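## Task

Pick up the CD whose label is green, and no other disc, and lay it label side up and flat inside the round recess of the CD player's tray, then shut the tray. The player must stay in its spot, neither rotated nor tipped over. Touch the disc only on its rim or around the hole in its middle; any robot contact pressing elsewhere on either flat side counts as failure. The result must hold by itself at the end, with no help from the robot.

## Robot and tools

ROBOT. One six-joint arm carrying a two-finger parallel gripper. Joints, base to tip: waist, shoulder, elbow, wrist pitch, wrist yaw, wrist roll. Cameras: cam_head_left, cam_head_right (head views, focal about 296 px) and cam_wrist (about 400 px), all 504x504, pinhole with radial distortion.

FRAMES. Scene frame: origin on the table surface under the arm base, +z upward, +y to the left when facing along +x. The base may sit slightly tilted. Gripper frame: fingers extend along its +x, close and open along its y. The reported end_effector_position is the midpoint between the pads, roughly 3 to 4 cm short of the fingertips. Reported positions get less accurate far from the base.

execute_actions(actions). One arm, so one list. actions is a list of actions; each action is a table of up to 15 rows, one row per control step of 1/30 s (an action lasts 0.5 s; a short table repeats its final row). A row is 7 numbers, each in [-1, 1]: dx, dy, dz, rx, ry, rz, opening. The first six are an offset, in the gripper's own axes, from the gripper pose measured when that action began (for a call's first action, the last pose any result reported). Every row refers to that same start, not to the row before. Scale: 1.0 equals 0.6 m for dx, dy, dz and 180 degrees for the rotation vector rx, ry, rz. opening is absolute, not an offset: +1 is wide open (0.088 m), bare fingers touch near -0.80, and values down to -1 close no further. Closing fully from open takes at least 0.5 s. An empty list just reports state and images.

Each step, the commanded pose is clipped to at most 70 mm and 16 degrees away from the measured pose, then solved by damped inverse kinematics, favouring position over orientation. A distant goal therefore needs several actions; the arm stops at the last clipped pose, so send the remainder next. Friction may leave the gripper short or slightly tilted, and tiny offsets may produce no motion; check the pose after each step and correct tilt.

move(target, speed, blocking). target is a single 7-number row laid out as above: an offset in gripper axes from the pose in the latest result that contained one, plus an absolute opening, sent at the start. The gripper follows a straight path, 0.5 to 10 s long (it is cut off at 10 s), turning the short way. speed is in m/s, 0.002 to 0.5, default 0.25; rotation allowed up to twice that in rad/s. The path ignores obstacles, the real gripper can lag, wander, or exceed speed near a stretched arm. Faster contact and aiming deeper past a surface both press harder. The result adds a move: line with the ending (done, off_target, moving, held, fault), the limits that applied (paced = pose was clipped; held = some steps were blocked, after which motion can jump quickly) and the remaining distance. With blocking=false the result comes after 0.5 s while motion continues; other moves and execute_actions are refused until a result shows the end, so use wait or stop.

wait(seconds): 0 to 10; the arm keeps its last command; returns early when a running move finishes. stop(): brakes the current move, needing room if fast; the fingers continue their command.

zoom_image(camera, region): enlarges part of that camera's latest image; region [x0, y0, x1, y1] in pixels from the top-left, at most 504 by 504.

finished_scene(scene): pass the current scene number; it is final, reports success, and returns the next task.

RESULTS. The state line gives position (m), orientation quaternion wxyz and velocities (m/s, rad/s) in the scene frame. Joint positions and Joint velocities list the six joints in the order above (rad, rad/s) and then the pad gap (m, m/s). Ranges: waist -3.054..3.054, shoulder 0..3.142, elbow 0..2.356, wrist pitch -1.571..1.571, wrist yaw -1.571..1.571, wrist roll -3.142..3.142. Hand target is where the controller is currently heading. A pose unreachable line means the clearance check (which treats any mount under the base as arm) altered or blocked the command. grip_measured is the finger opening on the command scale; it may carry a constant error near 1 mm and reads up to about 3 mm (0.061) tighter while squeezing something hard. To hold, command roughly 0.07 below grip_measured; less gives a gentler grip. Items under about 3 mm thick receive proportionally less force. Pads push about 34 to 49 N each, with a brief spike on first contact.

HAZARDS. Joint load limits (N m): waist 16.6, shoulder 20.6, elbow 20.5, wrist pitch 5.42, wrist yaw 5.4, wrist roll 5.07, carried weight included; reaching one freezes the arm for 10 s and drops the rest of the call. Holding loads warms motors: MOTOR HOT appears from 50 °C; at 95 °C an OVER-TEMPERATURE FAULT holds the arm, and if cooling fails within 30 to 60 s power cuts and the arm and gripper go limp. Loose items may occasionally get nudged by outside pushes. Never let anything leave the table, avoid dropping the disc, striking or shoving the player, and slamming; approach contacts slowly, grasp the CD only by its rim or centre hole, and move smoothly and economically. Release the disc and withdraw before ending so nothing depends on the gripper.

Each tool is called after "Call:" by a JSON object that holds its "fn" and its "kwargs".

## Session

Call:
{"fn": "execute_actions", "kwargs": {"actions": []}}

Scene clock: 0.00 s.
end_effector_position=(+0.2467, -0.1448, +0.2065) grip_measured=+0.853 end_effector_quat_wxyz=(+0.333, +0.722, +0.264, -0.546) end_effector_velocity=(-0.001, +0.000, +0.001) end_effector_angular_velocity=(+0.005, -0.007, -0.006)
Joint positions: [-1.255  1.734  0.792 -0.683 -1.052  1.223  0.081]
Joint velocities: [-0.007  0.002 -0.002 -0.007 -0.007 -0.007 -0.   ]
Motor temperatures (°C, as the motors report them): [26 23 21 24 22 22]
Heat: hottest waist 26 °C (+0.0 °C/min).
Hand target: +0.247, -0.145, +0.207; +0.333, +0.722, +0.264, -0.546

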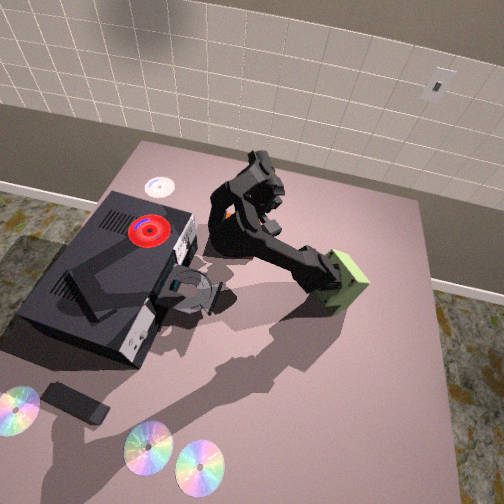

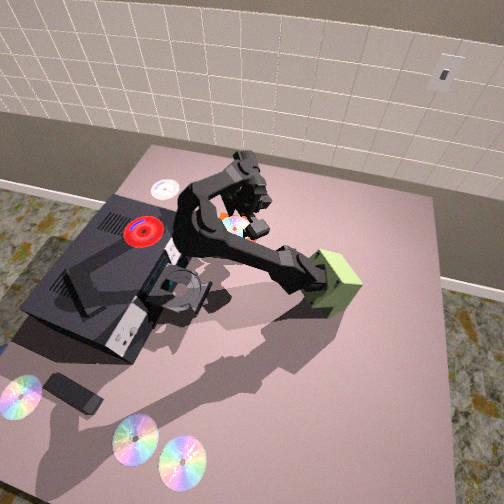

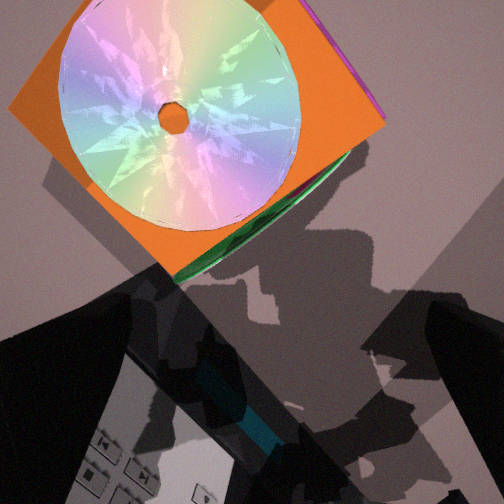

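Call:
{"fn": "move", "kwargs": {"target": [0.08,0.065,-0.048,-0.702,0.119,-0.06,-0.4], "speed": 0.35}}

Scene clock: 12.07 s.
end_effector_position=(+0.3072, -0.1465, +0.1769) grip_measured=-0.397 end_effector_quat_wxyz=(+0.707, +0.077, +0.699, +0.078) end_effector_velocity=(+0.000, +0.000, +0.001) end_effector_angular_velocity=(+0.006, -0.009, +0.013)
Joint positions: [-1.029  2.007  1.261 -1.089 -0.965 -1.07   0.02 ]
Joint velocities: [-0.002  0.002  0.002 -0.007 -0.007 -0.022 -0.   ]
Motor temperatures (°C, as the motors report them): [28 23 22 24 22 22]
Heat: hottest waist 28 °C (+9.9 °C/min).
Hand target: +0.306, -0.147, +0.173; +0.703, +0.080, +0.702, +0.081
Off the commanded pose: 0.004 m, 1 deg.
move: done

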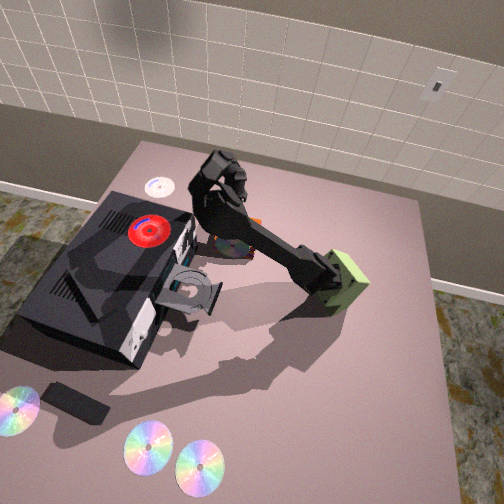

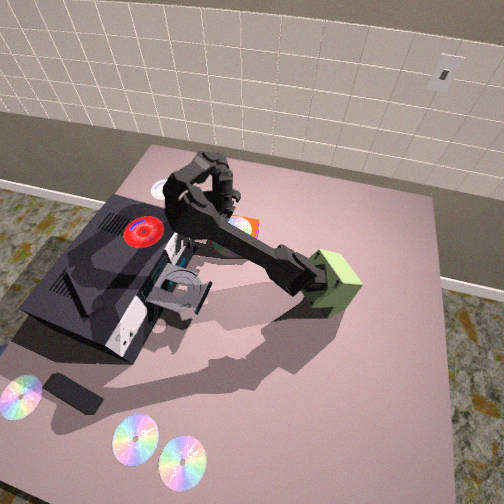

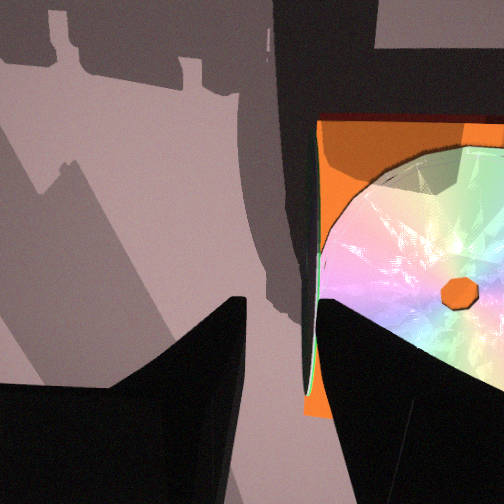

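Call:
{"fn": "move", "kwargs": {"target": [0.024,-0.02,-0.056,0.01,0.005,-0.012,-0.4], "speed": 0.04}}

Call:
{"fn": "zoom_image", "kwargs": {"camera": "cam_head_left", "region": [190, 190, 280, 280]}}

Scene clock: 19.40 s.
end_effector_position=(+0.2761, -0.1557, +0.1610) grip_measured=-0.397 end_effector_quat_wxyz=(+0.703, +0.073, +0.705, +0.056) end_effector_velocity=(-0.004, +0.003, -0.001) end_effector_angular_velocity=(+0.014, +0.001, -0.012)
Joint positions: [-1.047  2.008  1.13  -0.935 -0.932 -1.034  0.02 ]
Joint velocities: [-0.002  0.002 -0.012 -0.007 -0.007 -0.007 -0.   ]
Motor temperatures (°C, as the motors report them): [30 24 22 24 22 22]
Heat: hottest waist 30 °C (+12.4 °C/min).
Hand target: +0.274, -0.155, +0.160; +0.701, +0.075, +0.707, +0.055
Off the commanded pose: 0.003 m, 0 deg.
move: done

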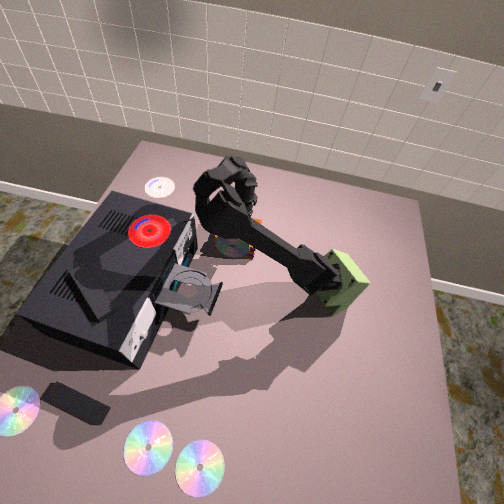

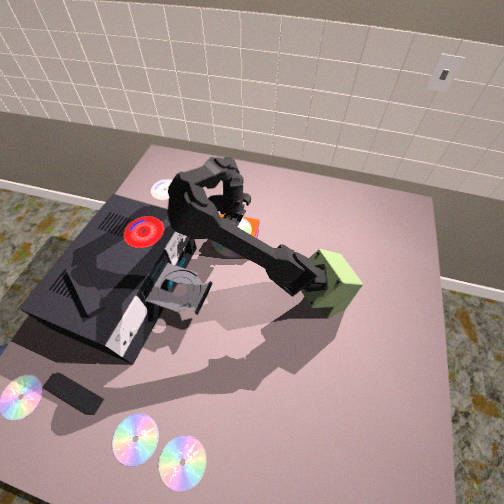

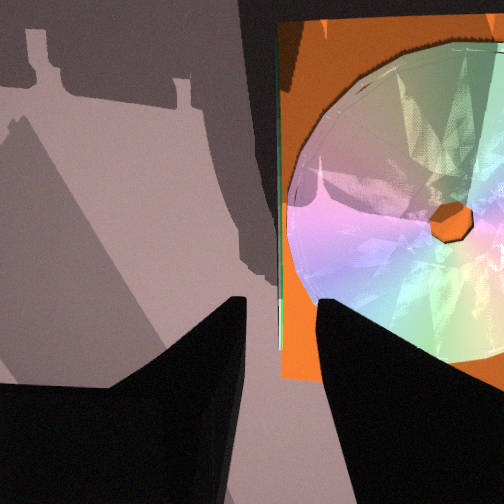

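Region (190, 190, 280, 280) of cam_head_left's 504x504 image, scaled by 5.600, with more detail than that image has.

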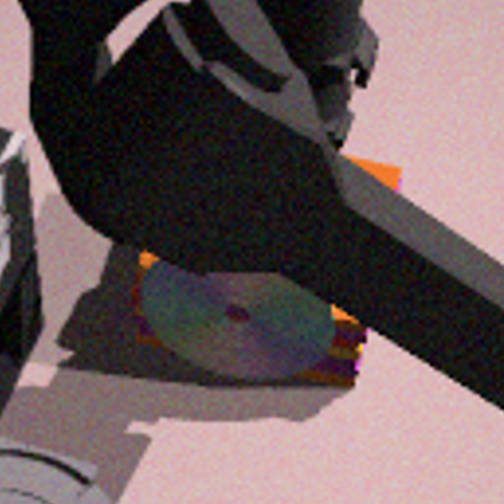

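Call:
{"fn": "move", "kwargs": {"target": [0.01,0,0.005,0,0,-0.02,-0.5], "speed": 0.02}}

Call:
{"fn": "execute_actions", "kwargs": {"actions": [[[0,0,0,0,0,0,-1]]]}}

Scene clock: 24.17 s.
end_effector_position=(+0.2799, -0.1575, +0.1563) grip_measured=-0.497 end_effector_quat_wxyz=(+0.707, +0.052, +0.705, +0.032) end_effector_velocity=(-0.000, +0.000, +0.000) end_effector_angular_velocity=(+0.002, -0.007, -0.008)
Joint positions: [-1.024  1.96   1.08  -0.811 -0.905 -0.92   0.015]
Joint velocities: [-0.002 -0.002 -0.007  0.007 -0.007  0.007 -0.   ]
Motor temperatures (°C, as the motors report them): [30 24 22 24 22 22]
Heat: hottest waist 30 °C (+9.9 °C/min).
Hand target: +0.279, -0.155, +0.155; +0.705, +0.051, +0.707, +0.034
Off the commanded pose: 0.003 m, 0 deg.
move: done

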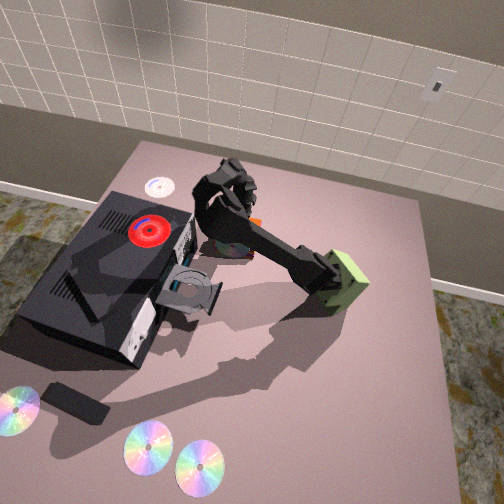

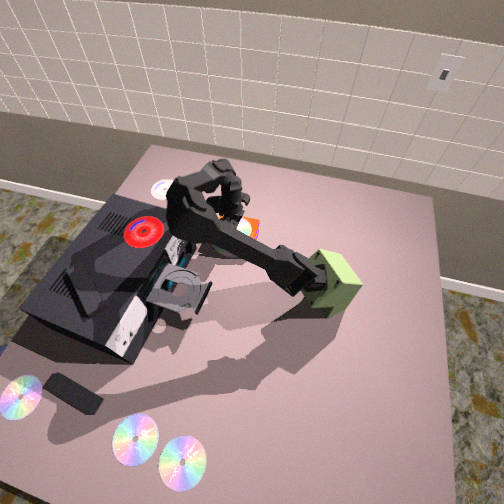

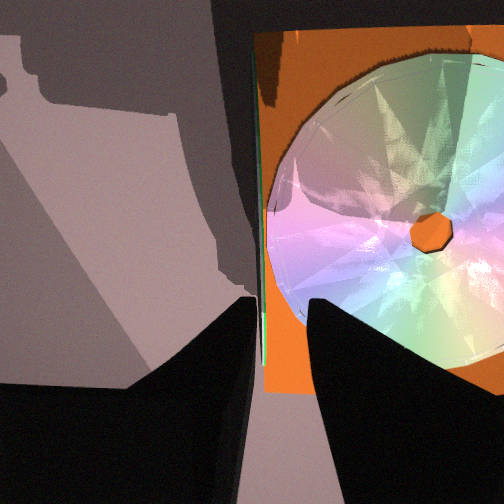

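Scene clock: 24.67 s.
end_effector_position=(+0.2798, -0.1578, +0.1566) grip_measured=-0.782 end_effector_quat_wxyz=(+0.707, +0.051, +0.705, +0.032) end_effector_velocity=(-0.003, -0.000, -0.000) end_effector_angular_velocity=(+0.000, +0.009, -0.003)
Joint positions: [-1.025  1.96   1.08  -0.811 -0.905 -0.92   0.001]
Joint velocities: [-0.002  0.002 -0.002 -0.007  0.007 -0.007 -0.   ]
Motor temperatures (°C, as the motors report them): [30 24 22 24 22 22]
Heat: hottest waist 30 °C (+9.7 °C/min).
Hand target: +0.280, -0.158, +0.156; +0.707, +0.051, +0.705, +0.032
Off the commanded pose: 0.000 m, 0 deg.

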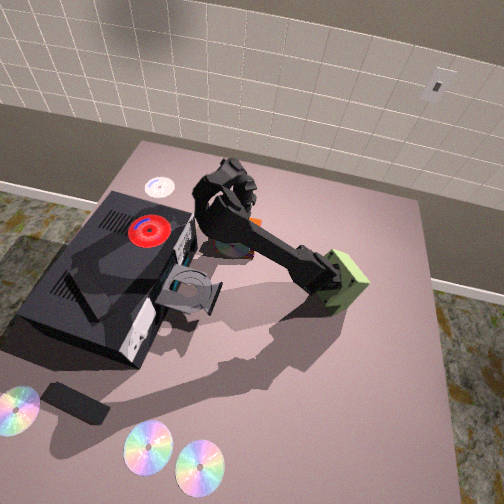

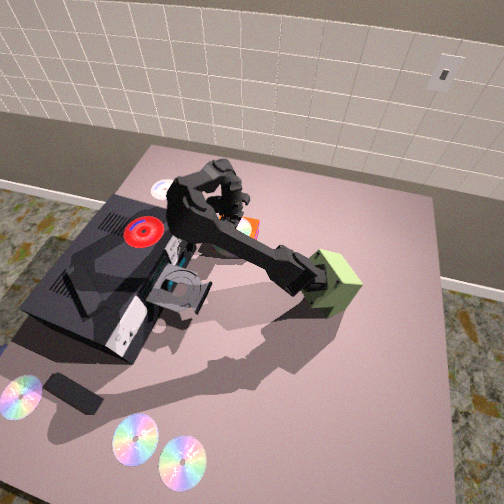

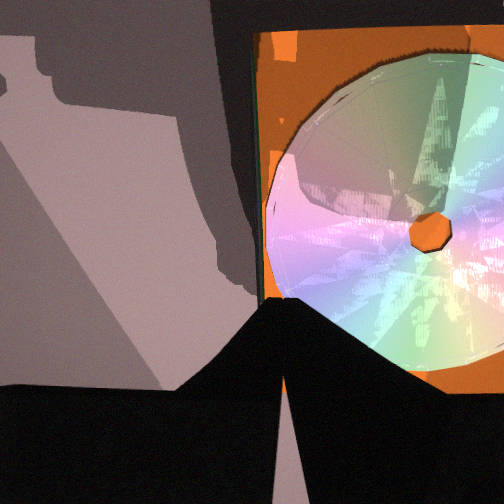

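Call:
{"fn": "move", "kwargs": {"target": [0.008,0.016,-0.003,-0.008,0,0,-0.45], "speed": 0.01}}

Scene clock: 28.77 s.
end_effector_position=(+0.2786, -0.1509, +0.1541) grip_measured=-0.453 end_effector_quat_wxyz=(+0.708, +0.042, +0.704, +0.038) end_effector_velocity=(-0.000, +0.000, +0.000) end_effector_angular_velocity=(+0.002, -0.007, -0.008)
Joint positions: [-1.01   1.931  1.044 -0.779 -0.905 -0.914  0.017]
Joint velocities: [-0.002 -0.002 -0.007  0.007 -0.007  0.007  0.   ]
Motor temperatures (°C, as the motors report them): [31 25 22 24 22 22]
Heat: hottest waist 31 °C (+10.4 °C/min).
Hand target: +0.278, -0.148, +0.153; +0.708, +0.043, +0.704, +0.041
Off the commanded pose: 0.003 m, 0 deg.
move: done

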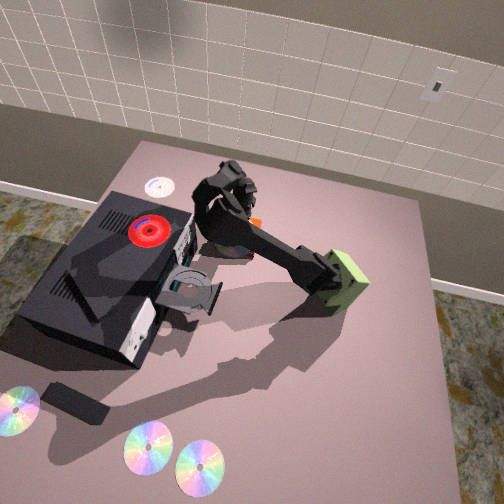

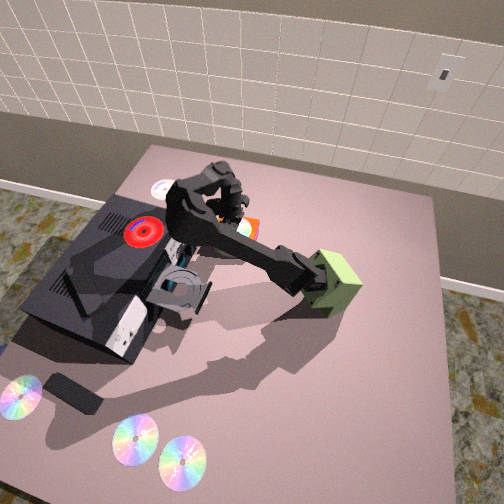

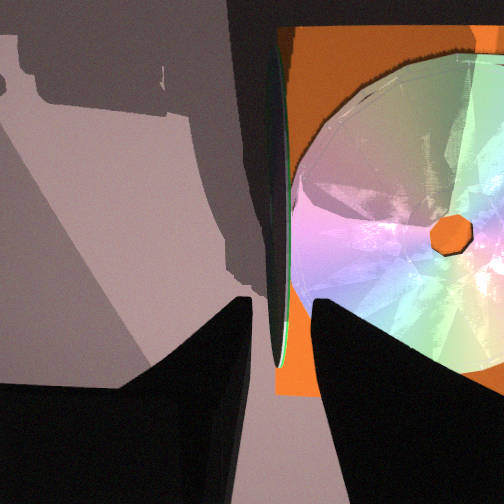

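Call:
{"fn": "execute_actions", "kwargs": {"actions": [[[0.004,0,0,0,0,0,-0.5]],[[0,0,0,0,0,0,-1]]]}}

Scene clock: 32.83 s.
end_effector_position=(+0.2795, -0.1523, +0.1541) grip_measured=-0.782 end_effector_quat_wxyz=(+0.710, +0.040, +0.702, +0.036) end_effector_velocity=(-0.001, +0.003, -0.001) end_effector_angular_velocity=(+0.012, +0.000, -0.001)
Joint positions: [-1.011  1.93   1.043 -0.768 -0.905 -0.906  0.001]
Joint velocities: [ 0.002 -0.002 -0.007 -0.007 -0.007 -0.007 -0.   ]
Motor temperatures (°C, as the motors report them): [31 25 22 24 22 22]
Heat: hottest waist 31 °C (+9.1 °C/min).
Hand target: +0.280, -0.152, +0.154; +0.710, +0.040, +0.703, +0.037
Off the commanded pose: 0.000 m, 0 deg.

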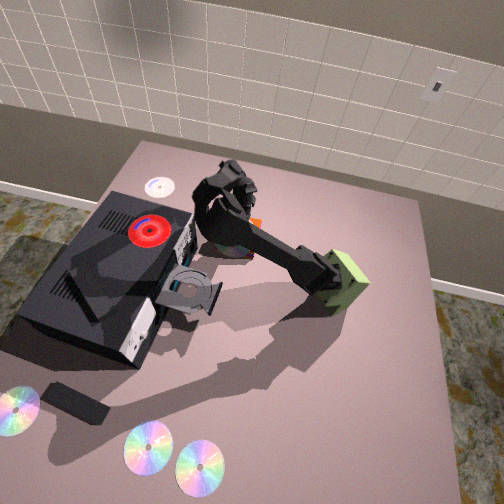

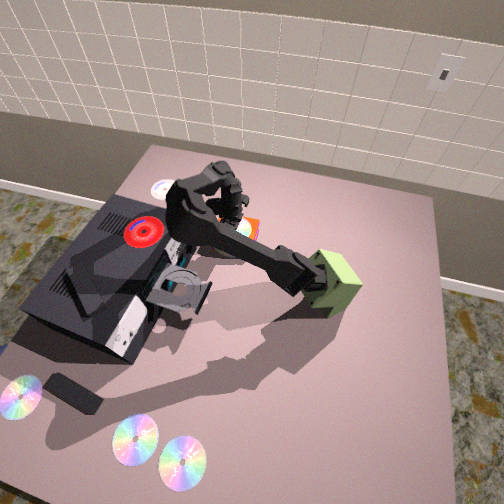

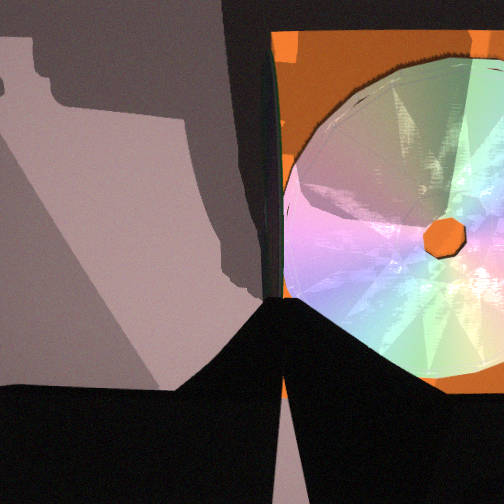

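Still empty.

Call:
{"fn": "move", "kwargs": {"target": [0.011,0.007,-0.006,0,0.004,0.004,-0.5], "speed": 0.008}}

Call:
{"fn": "execute_actions", "kwargs": {"actions": [[[0,0,0,0,0,0,-1]]]}}

Scene clock: 37.47 s.
end_effector_position=(+0.2781, -0.1496, +0.1505) grip_measured=-0.503 end_effector_quat_wxyz=(+0.708, +0.041, +0.704, +0.040) end_effector_velocity=(+0.002, +0.004, -0.000) end_effector_angular_velocity=(+0.019, -0.012, -0.013)
Joint positions: [-1.     1.93   1.034 -0.759 -0.905 -0.903  0.014]
Joint velocities: [ 0.002 -0.002 -0.002 -0.007 -0.022  0.007 -0.   ]
Motor temperatures (°C, as the motors report them): [32 25 22 24 22 22]
Heat: hottest waist 32 °C (+9.6 °C/min).
Hand target: +0.276, -0.147, +0.148; +0.705, +0.044, +0.707, +0.041
Off the commanded pose: 0.004 m, 1 deg.
move: done

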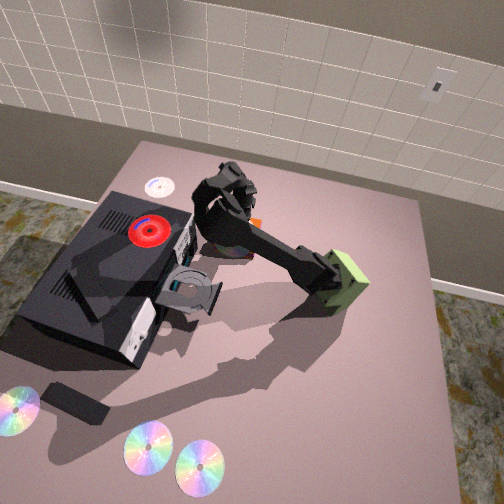

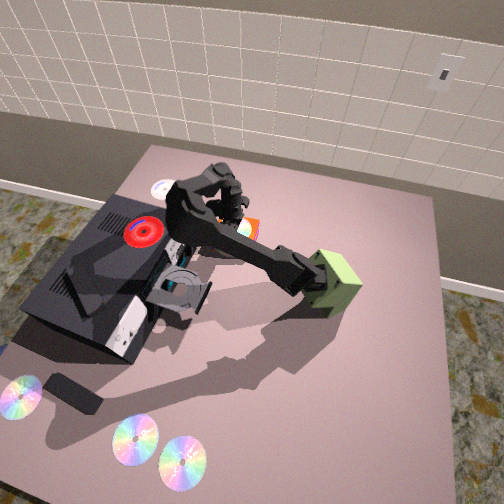

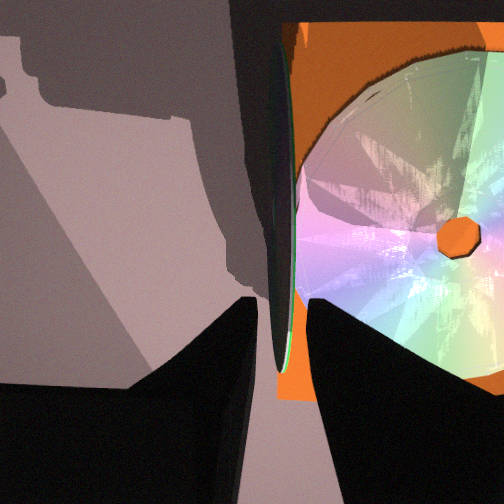

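Scene clock: 37.97 s.
end_effector_position=(+0.2781, -0.1497, +0.1506) grip_measured=-0.782 end_effector_quat_wxyz=(+0.708, +0.041, +0.704, +0.040) end_effector_velocity=(+0.001, +0.003, +0.001) end_effector_angular_velocity=(+0.016, -0.017, +0.013)
Joint positions: [-1.001  1.93   1.034 -0.759 -0.905 -0.903  0.001]
Joint velocities: [-0.002 -0.002 -0.002 -0.007 -0.022 -0.022 -0.   ]
Motor temperatures (°C, as the motors report them): [32 25 22 24 22 22]
Heat: hottest waist 32 °C (+9.5 °C/min).
Hand target: +0.278, -0.150, +0.151; +0.708, +0.041, +0.704, +0.040
Off the commanded pose: 0.000 m, 0 deg.

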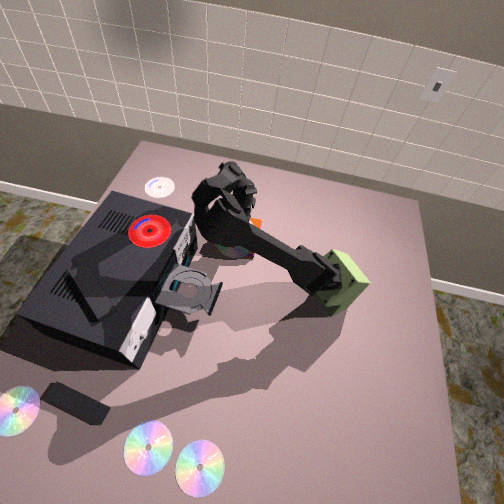

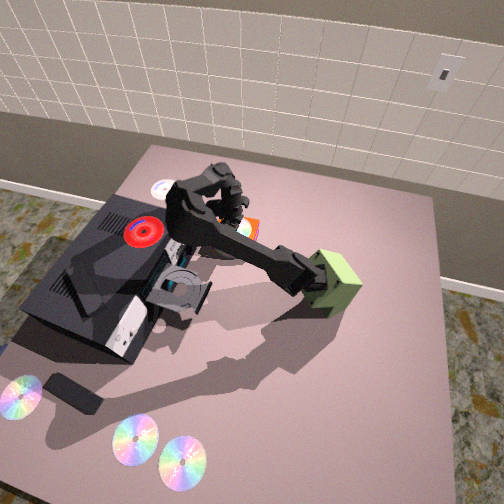

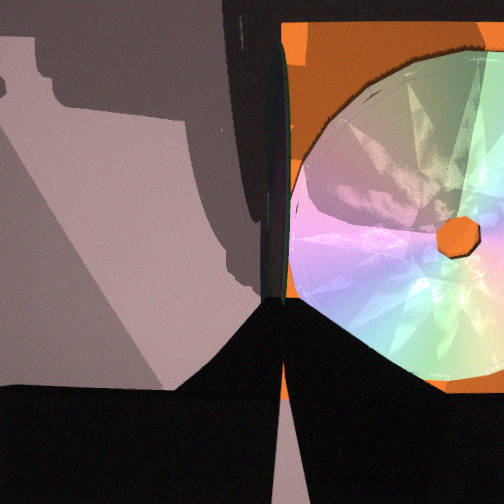

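Call:
{"fn": "move", "kwargs": {"target": [-0.16,0.06,-0.03,0,0,0,-1], "speed": 0.1}}

Call:
{"fn": "move", "kwargs": {"target": [0.08,0.18,0.04,-0.746,-0.417,-0.131,-1], "speed": 0.22}}

Call:
{"fn": "zoom_image", "kwargs": {"camera": "cam_head_left", "region": [130, 230, 250, 330]}}

Scene clock: 50.90 s.
end_effector_position=(+0.2582, -0.1253, +0.2478) grip_measured=-0.782 end_effector_quat_wxyz=(+0.708, +0.047, +0.704, +0.039) end_effector_velocity=(+0.001, +0.002, +0.003) end_effector_angular_velocity=(+0.006, -0.010, +0.007)
Joint positions: [-1.253  1.792  1.129 -1.298 -0.849 -1.286  0.001]
Joint velocities: [-0.007 -0.002  0.007 -0.022 -0.007 -0.022 -0.   ]
Motor temperatures (°C, as the motors report them): [33 26 22 24 22 22]
Heat: hottest waist 33 °C (+8.3 °C/min).
Hand target: +0.260, -0.125, +0.250; +0.707, +0.042, +0.705, +0.040
Off the commanded pose: 0.003 m, 1 deg.
move: done

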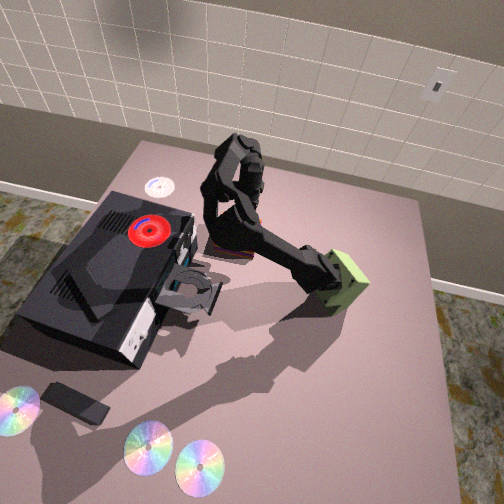

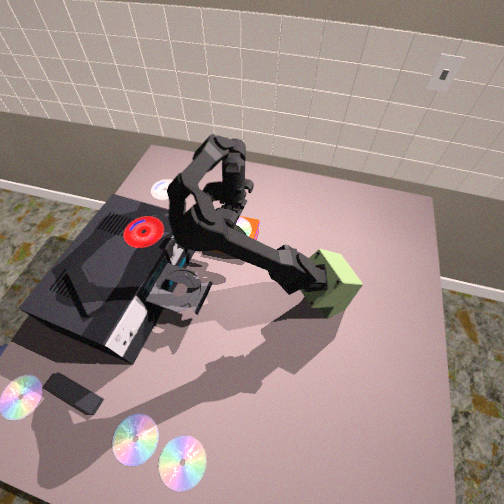

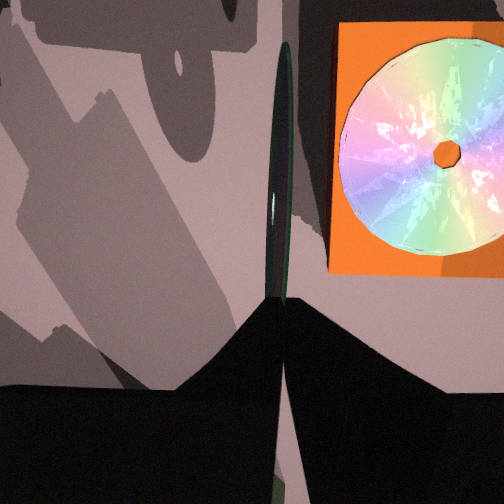

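Scene clock: 57.77 s.
end_effector_position=(+0.2862, -0.0146, +0.2142) grip_measured=-0.782 end_effector_quat_wxyz=(-0.439, +0.755, -0.005, -0.487) end_effector_velocity=(-0.001, +0.002, +0.001) end_effector_angular_velocity=(-0.011, -0.018, +0.021)
Joint positions: [-1.06   1.405  0.538 -0.517 -1.566 -3.142  0.001]
Joint velocities: [-0.002 -0.012 -0.012  0.007 -0.007 -0.022 -0.   ]
Motor temperatures (°C, as the motors report them): [33 26 22 24 22 22]
Heat: hottest waist 33 °C (+7.3 °C/min).
Hand target: +0.284, -0.012, +0.213; -0.439, +0.754, -0.002, -0.488
Off the commanded pose: 0.003 m, 28 deg; orientation clipped at the last step of the last action.
joint sent to its limit — the command would take joint 5 (wrist yaw) past its lower limit and joint 6 (wrist roll) past its lower limit, so those joints were sent only as far as their limits.
move: off_target; limits=paced

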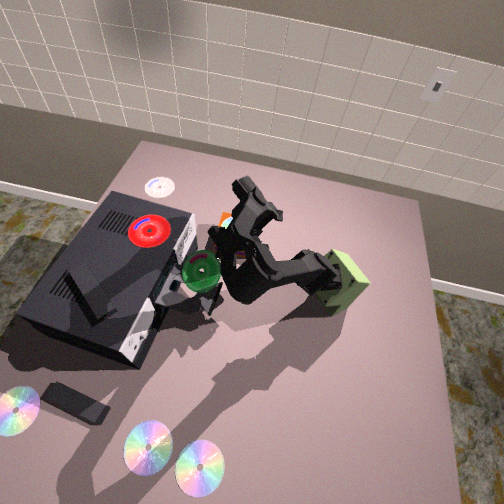

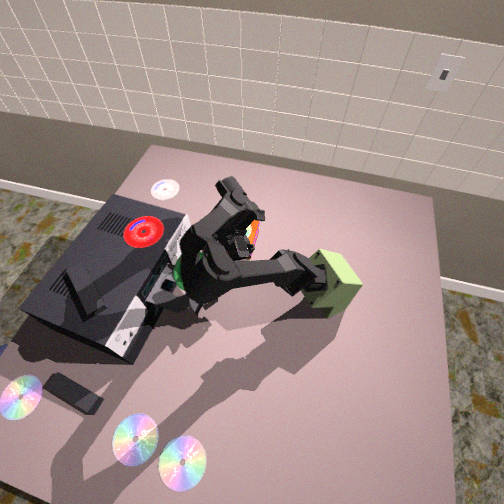

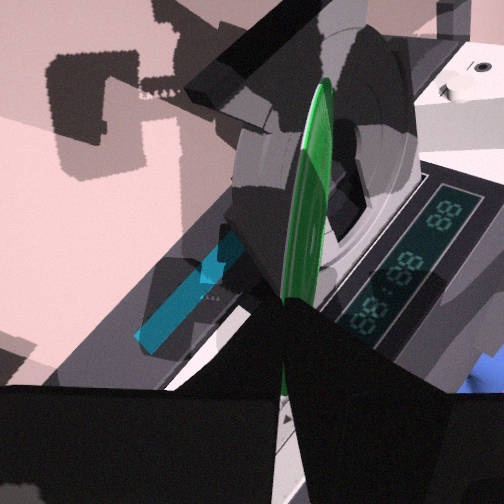

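Region (130, 230, 250, 330) of cam_head_left's 504x504 image, scaled by 4.200, with more detail than that image has.

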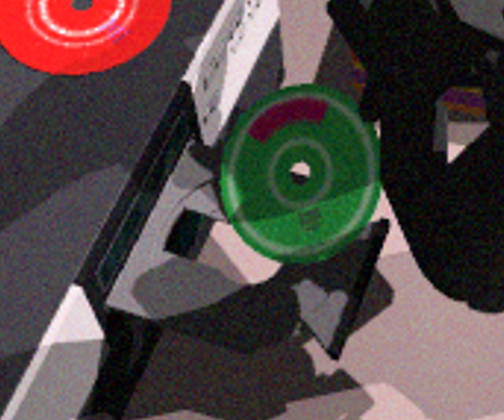

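Call:
{"fn": "move", "kwargs": {"target": [0,-0.092,0.078,0.098,0.044,-0.067,-1], "speed": 0.07}}

Call:
{"fn": "zoom_image", "kwargs": {"camera": "cam_head_left", "region": [130, 230, 250, 330]}}

Scene clock: 68.50 s.
end_effector_position=(+0.2771, +0.0491, +0.2446) grip_measured=-0.782 end_effector_quat_wxyz=(-0.548, +0.681, -0.079, -0.480) end_effector_velocity=(+0.000, +0.002, +0.004) end_effector_angular_velocity=(+0.003, -0.007, -0.015)
Joint positions: [-1.061  1.041  0.523 -0.911 -1.566 -2.884  0.001]
Joint velocities: [-0.012 -0.017  0.002 -0.022 -0.007  0.007 -0.   ]
Motor temperatures (°C, as the motors report them): [31 25 22 24 22 22]
Heat: hottest waist 31 °C (+4.0 °C/min).
Hand target: +0.276, +0.050, +0.245; -0.551, +0.679, -0.080, -0.479
Off the commanded pose: 0.002 m, 14 deg.
joint sent to its limit — the command would take joint 5 (wrist yaw) past its lower limit, so that joint was sent only as far as its limit.
move: off_target

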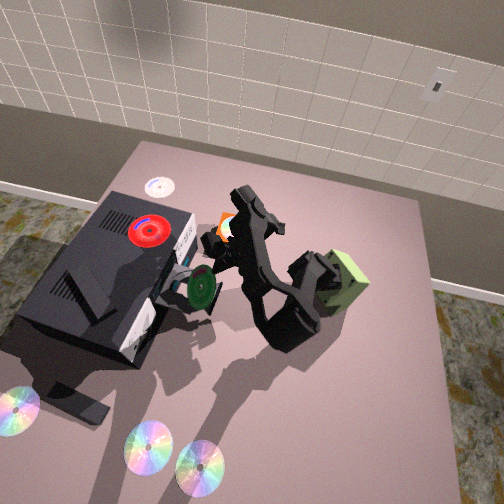

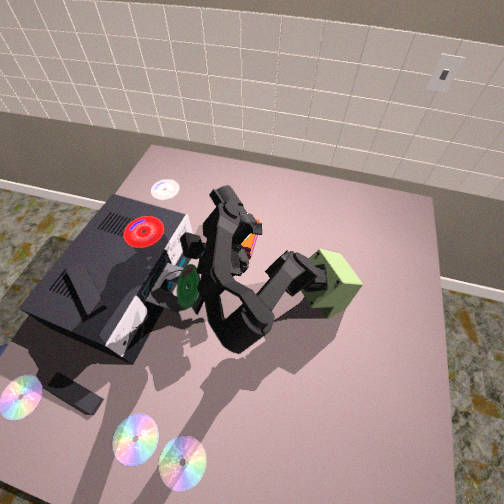

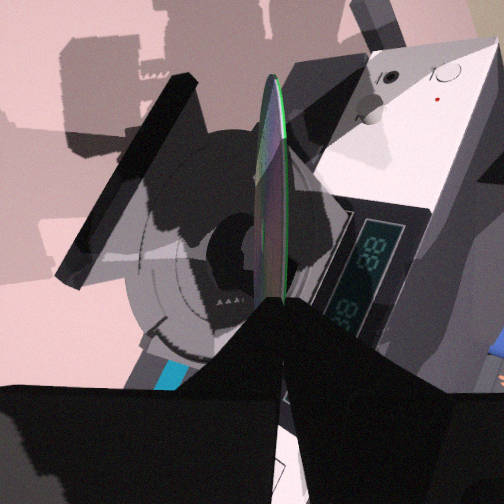

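Region (130, 230, 250, 330) of cam_head_left's 504x504 image, scaled by 4.200, with more detail than that image has.

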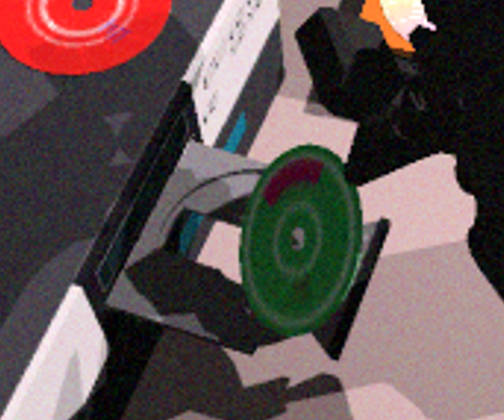

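Call:
{"fn": "move", "kwargs": {"target": [0.048,-0.03,0.123,0.195,0.27,-0.1,-1], "speed": 0.12}}

Call:
{"fn": "zoom_image", "kwargs": {"camera": "cam_head_left", "region": [130, 230, 250, 330]}}

Scene clock: 81.20 s.
end_effector_position=(+0.2602, +0.1272, +0.2410) grip_measured=-0.782 end_effector_quat_wxyz=(+0.705, -0.406, +0.189, +0.551) end_effector_velocity=(+0.001, +0.002, +0.002) end_effector_angular_velocity=(+0.024, +0.003, -0.028)
Joint positions: [-0.772  0.963  0.595 -1.261 -1.566 -2.457  0.001]
Joint velocities: [-0.002 -0.002 -0.002 -0.007 -0.022  0.022 -0.   ]
Motor temperatures (°C, as the motors report them): [30 24 22 24 22 22]
Heat: hottest waist 30 °C (+0.0 °C/min).
Hand target: +0.261, +0.128, +0.241; +0.706, -0.402, +0.190, +0.551
Off the commanded pose: 0.002 m, 68 deg; orientation clipped at the last step of the last action.
joint sent to its limit — the command would take joint 5 (wrist yaw) past its lower limit, so that joint was sent only as far as its limit.
move: off_target; limits=paced

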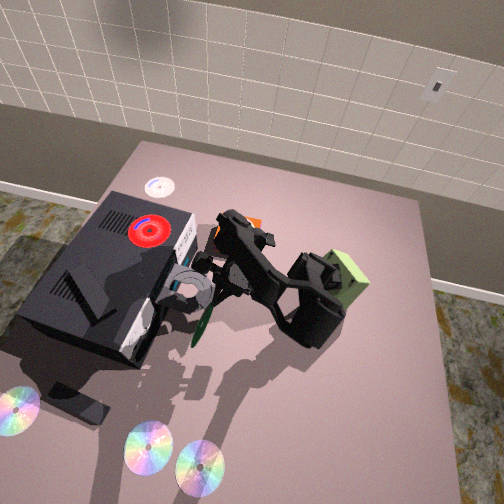

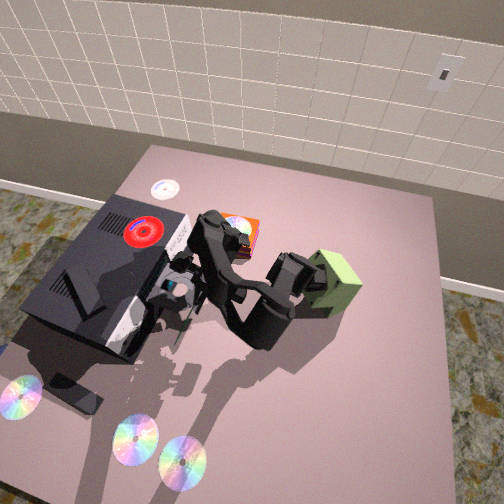

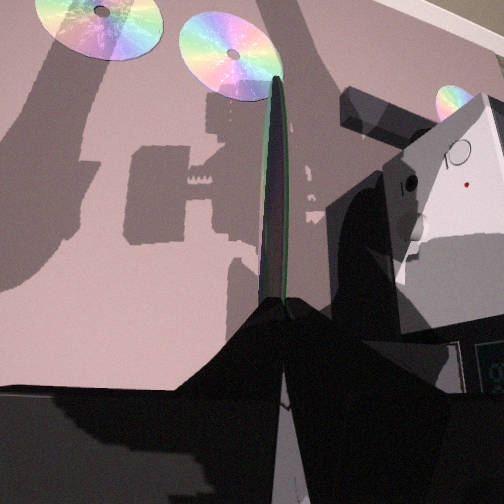

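Region (130, 230, 250, 330) of cam_head_left's 504x504 image, scaled by 4.200, with more detail than that image has.

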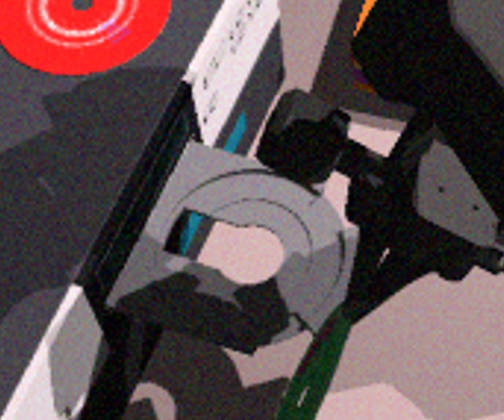

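Call:
{"fn": "move", "kwargs": {"target": [0.067,0.087,0.132,0.02,0.215,0.121,-1], "speed": 0.12}}

Scene clock: 90.63 s.
end_effector_position=(+0.2115, +0.2165, +0.2418) grip_measured=-0.781 end_effector_quat_wxyz=(+0.504, -0.499, +0.495, +0.501) end_effector_velocity=(-0.002, -0.003, -0.001) end_effector_angular_velocity=(-0.024, +0.006, +0.011)
Joint positions: [ 0.874  0.652  0.902 -1.01   0.25  -0.633  0.001]
Joint velocities: [ 0.017  0.007  0.002 -0.022  0.022  0.007 -0.   ]
Motor temperatures (°C, as the motors report them): [29 24 23 24 22 22]
Heat: hottest waist 29 °C (-2.0 °C/min).
Hand target: +0.212, +0.218, +0.241; +0.502, -0.500, +0.498, +0.500
Off the commanded pose: 0.002 m, 1 deg.
move: done

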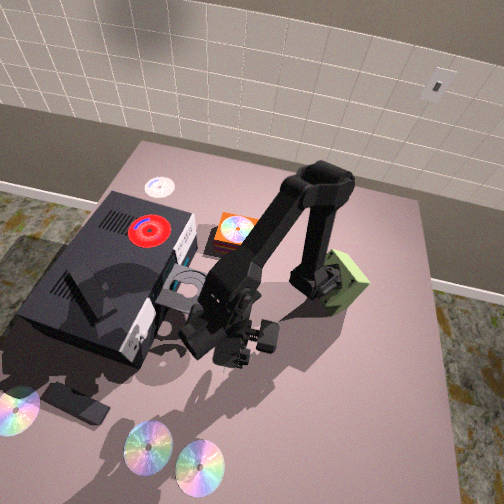

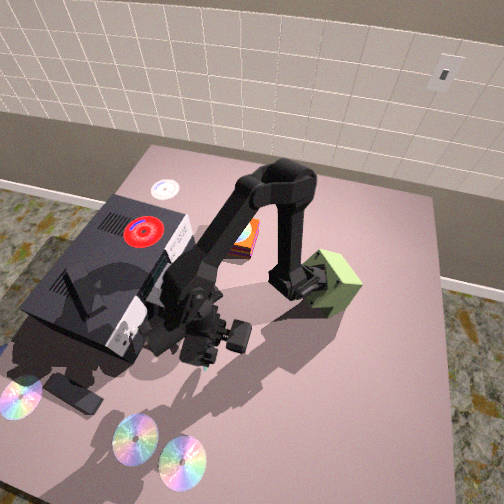

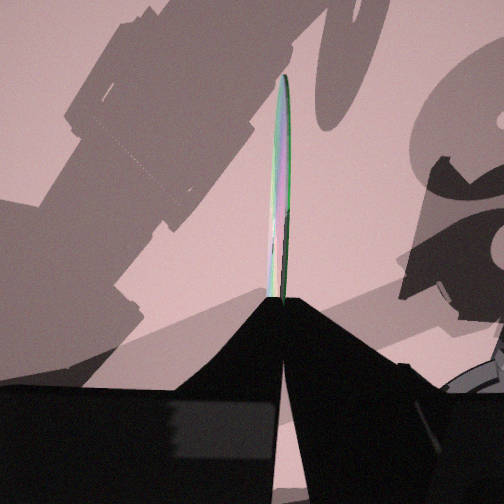

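Call:
{"fn": "move", "kwargs": {"target": [0.01,-0.03,-0.03,0.126,0.073,-0.327,-1], "speed": 0.15}}

Scene clock: 101.23 s.
end_effector_position=(+0.2310, +0.1997, +0.2374) grip_measured=-0.782 end_effector_quat_wxyz=(+0.722, -0.586, +0.352, +0.111) end_effector_velocity=(+0.001, -0.002, -0.000) end_effector_angular_velocity=(+0.011, -0.015, -0.014)
Joint positions: [ 1.412  1.105  0.794 -1.563  1.421  1.087  0.001]
Joint velocities: [-0.007  0.002 -0.007 -0.007  0.007  0.037 -0.   ]
Motor temperatures (°C, as the motors report them): [28 24 24 24 22 22]
Heat: hottest waist 28 °C (-4.0 °C/min).
Hand target: +0.230, +0.198, +0.236; +0.717, -0.593, +0.349, +0.111
Off the commanded pose: 0.002 m, 11 deg.
joint sent to its limit — the command would take joint 4 (wrist pitch) past its lower limit, so that joint was sent only as far as its limit.
move: off_target

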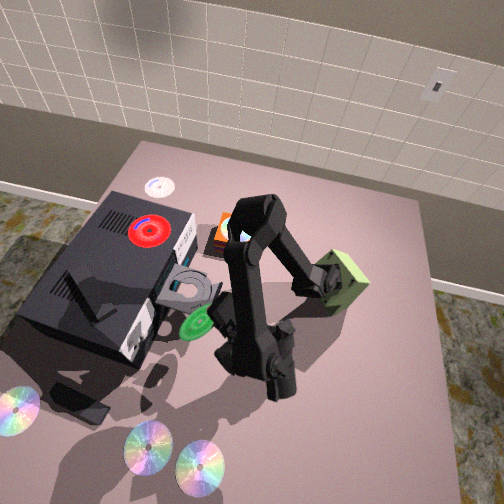

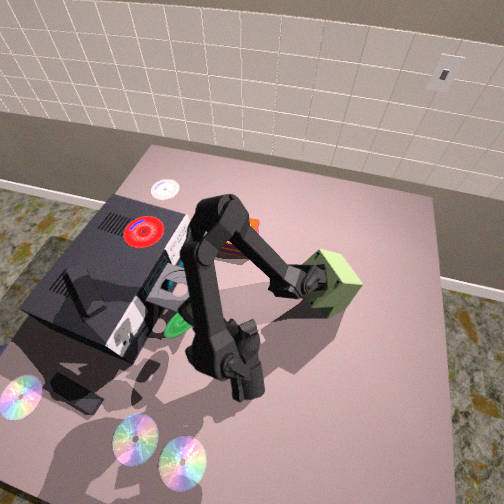

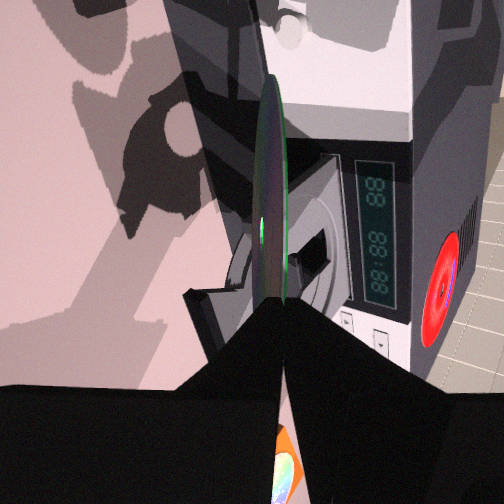

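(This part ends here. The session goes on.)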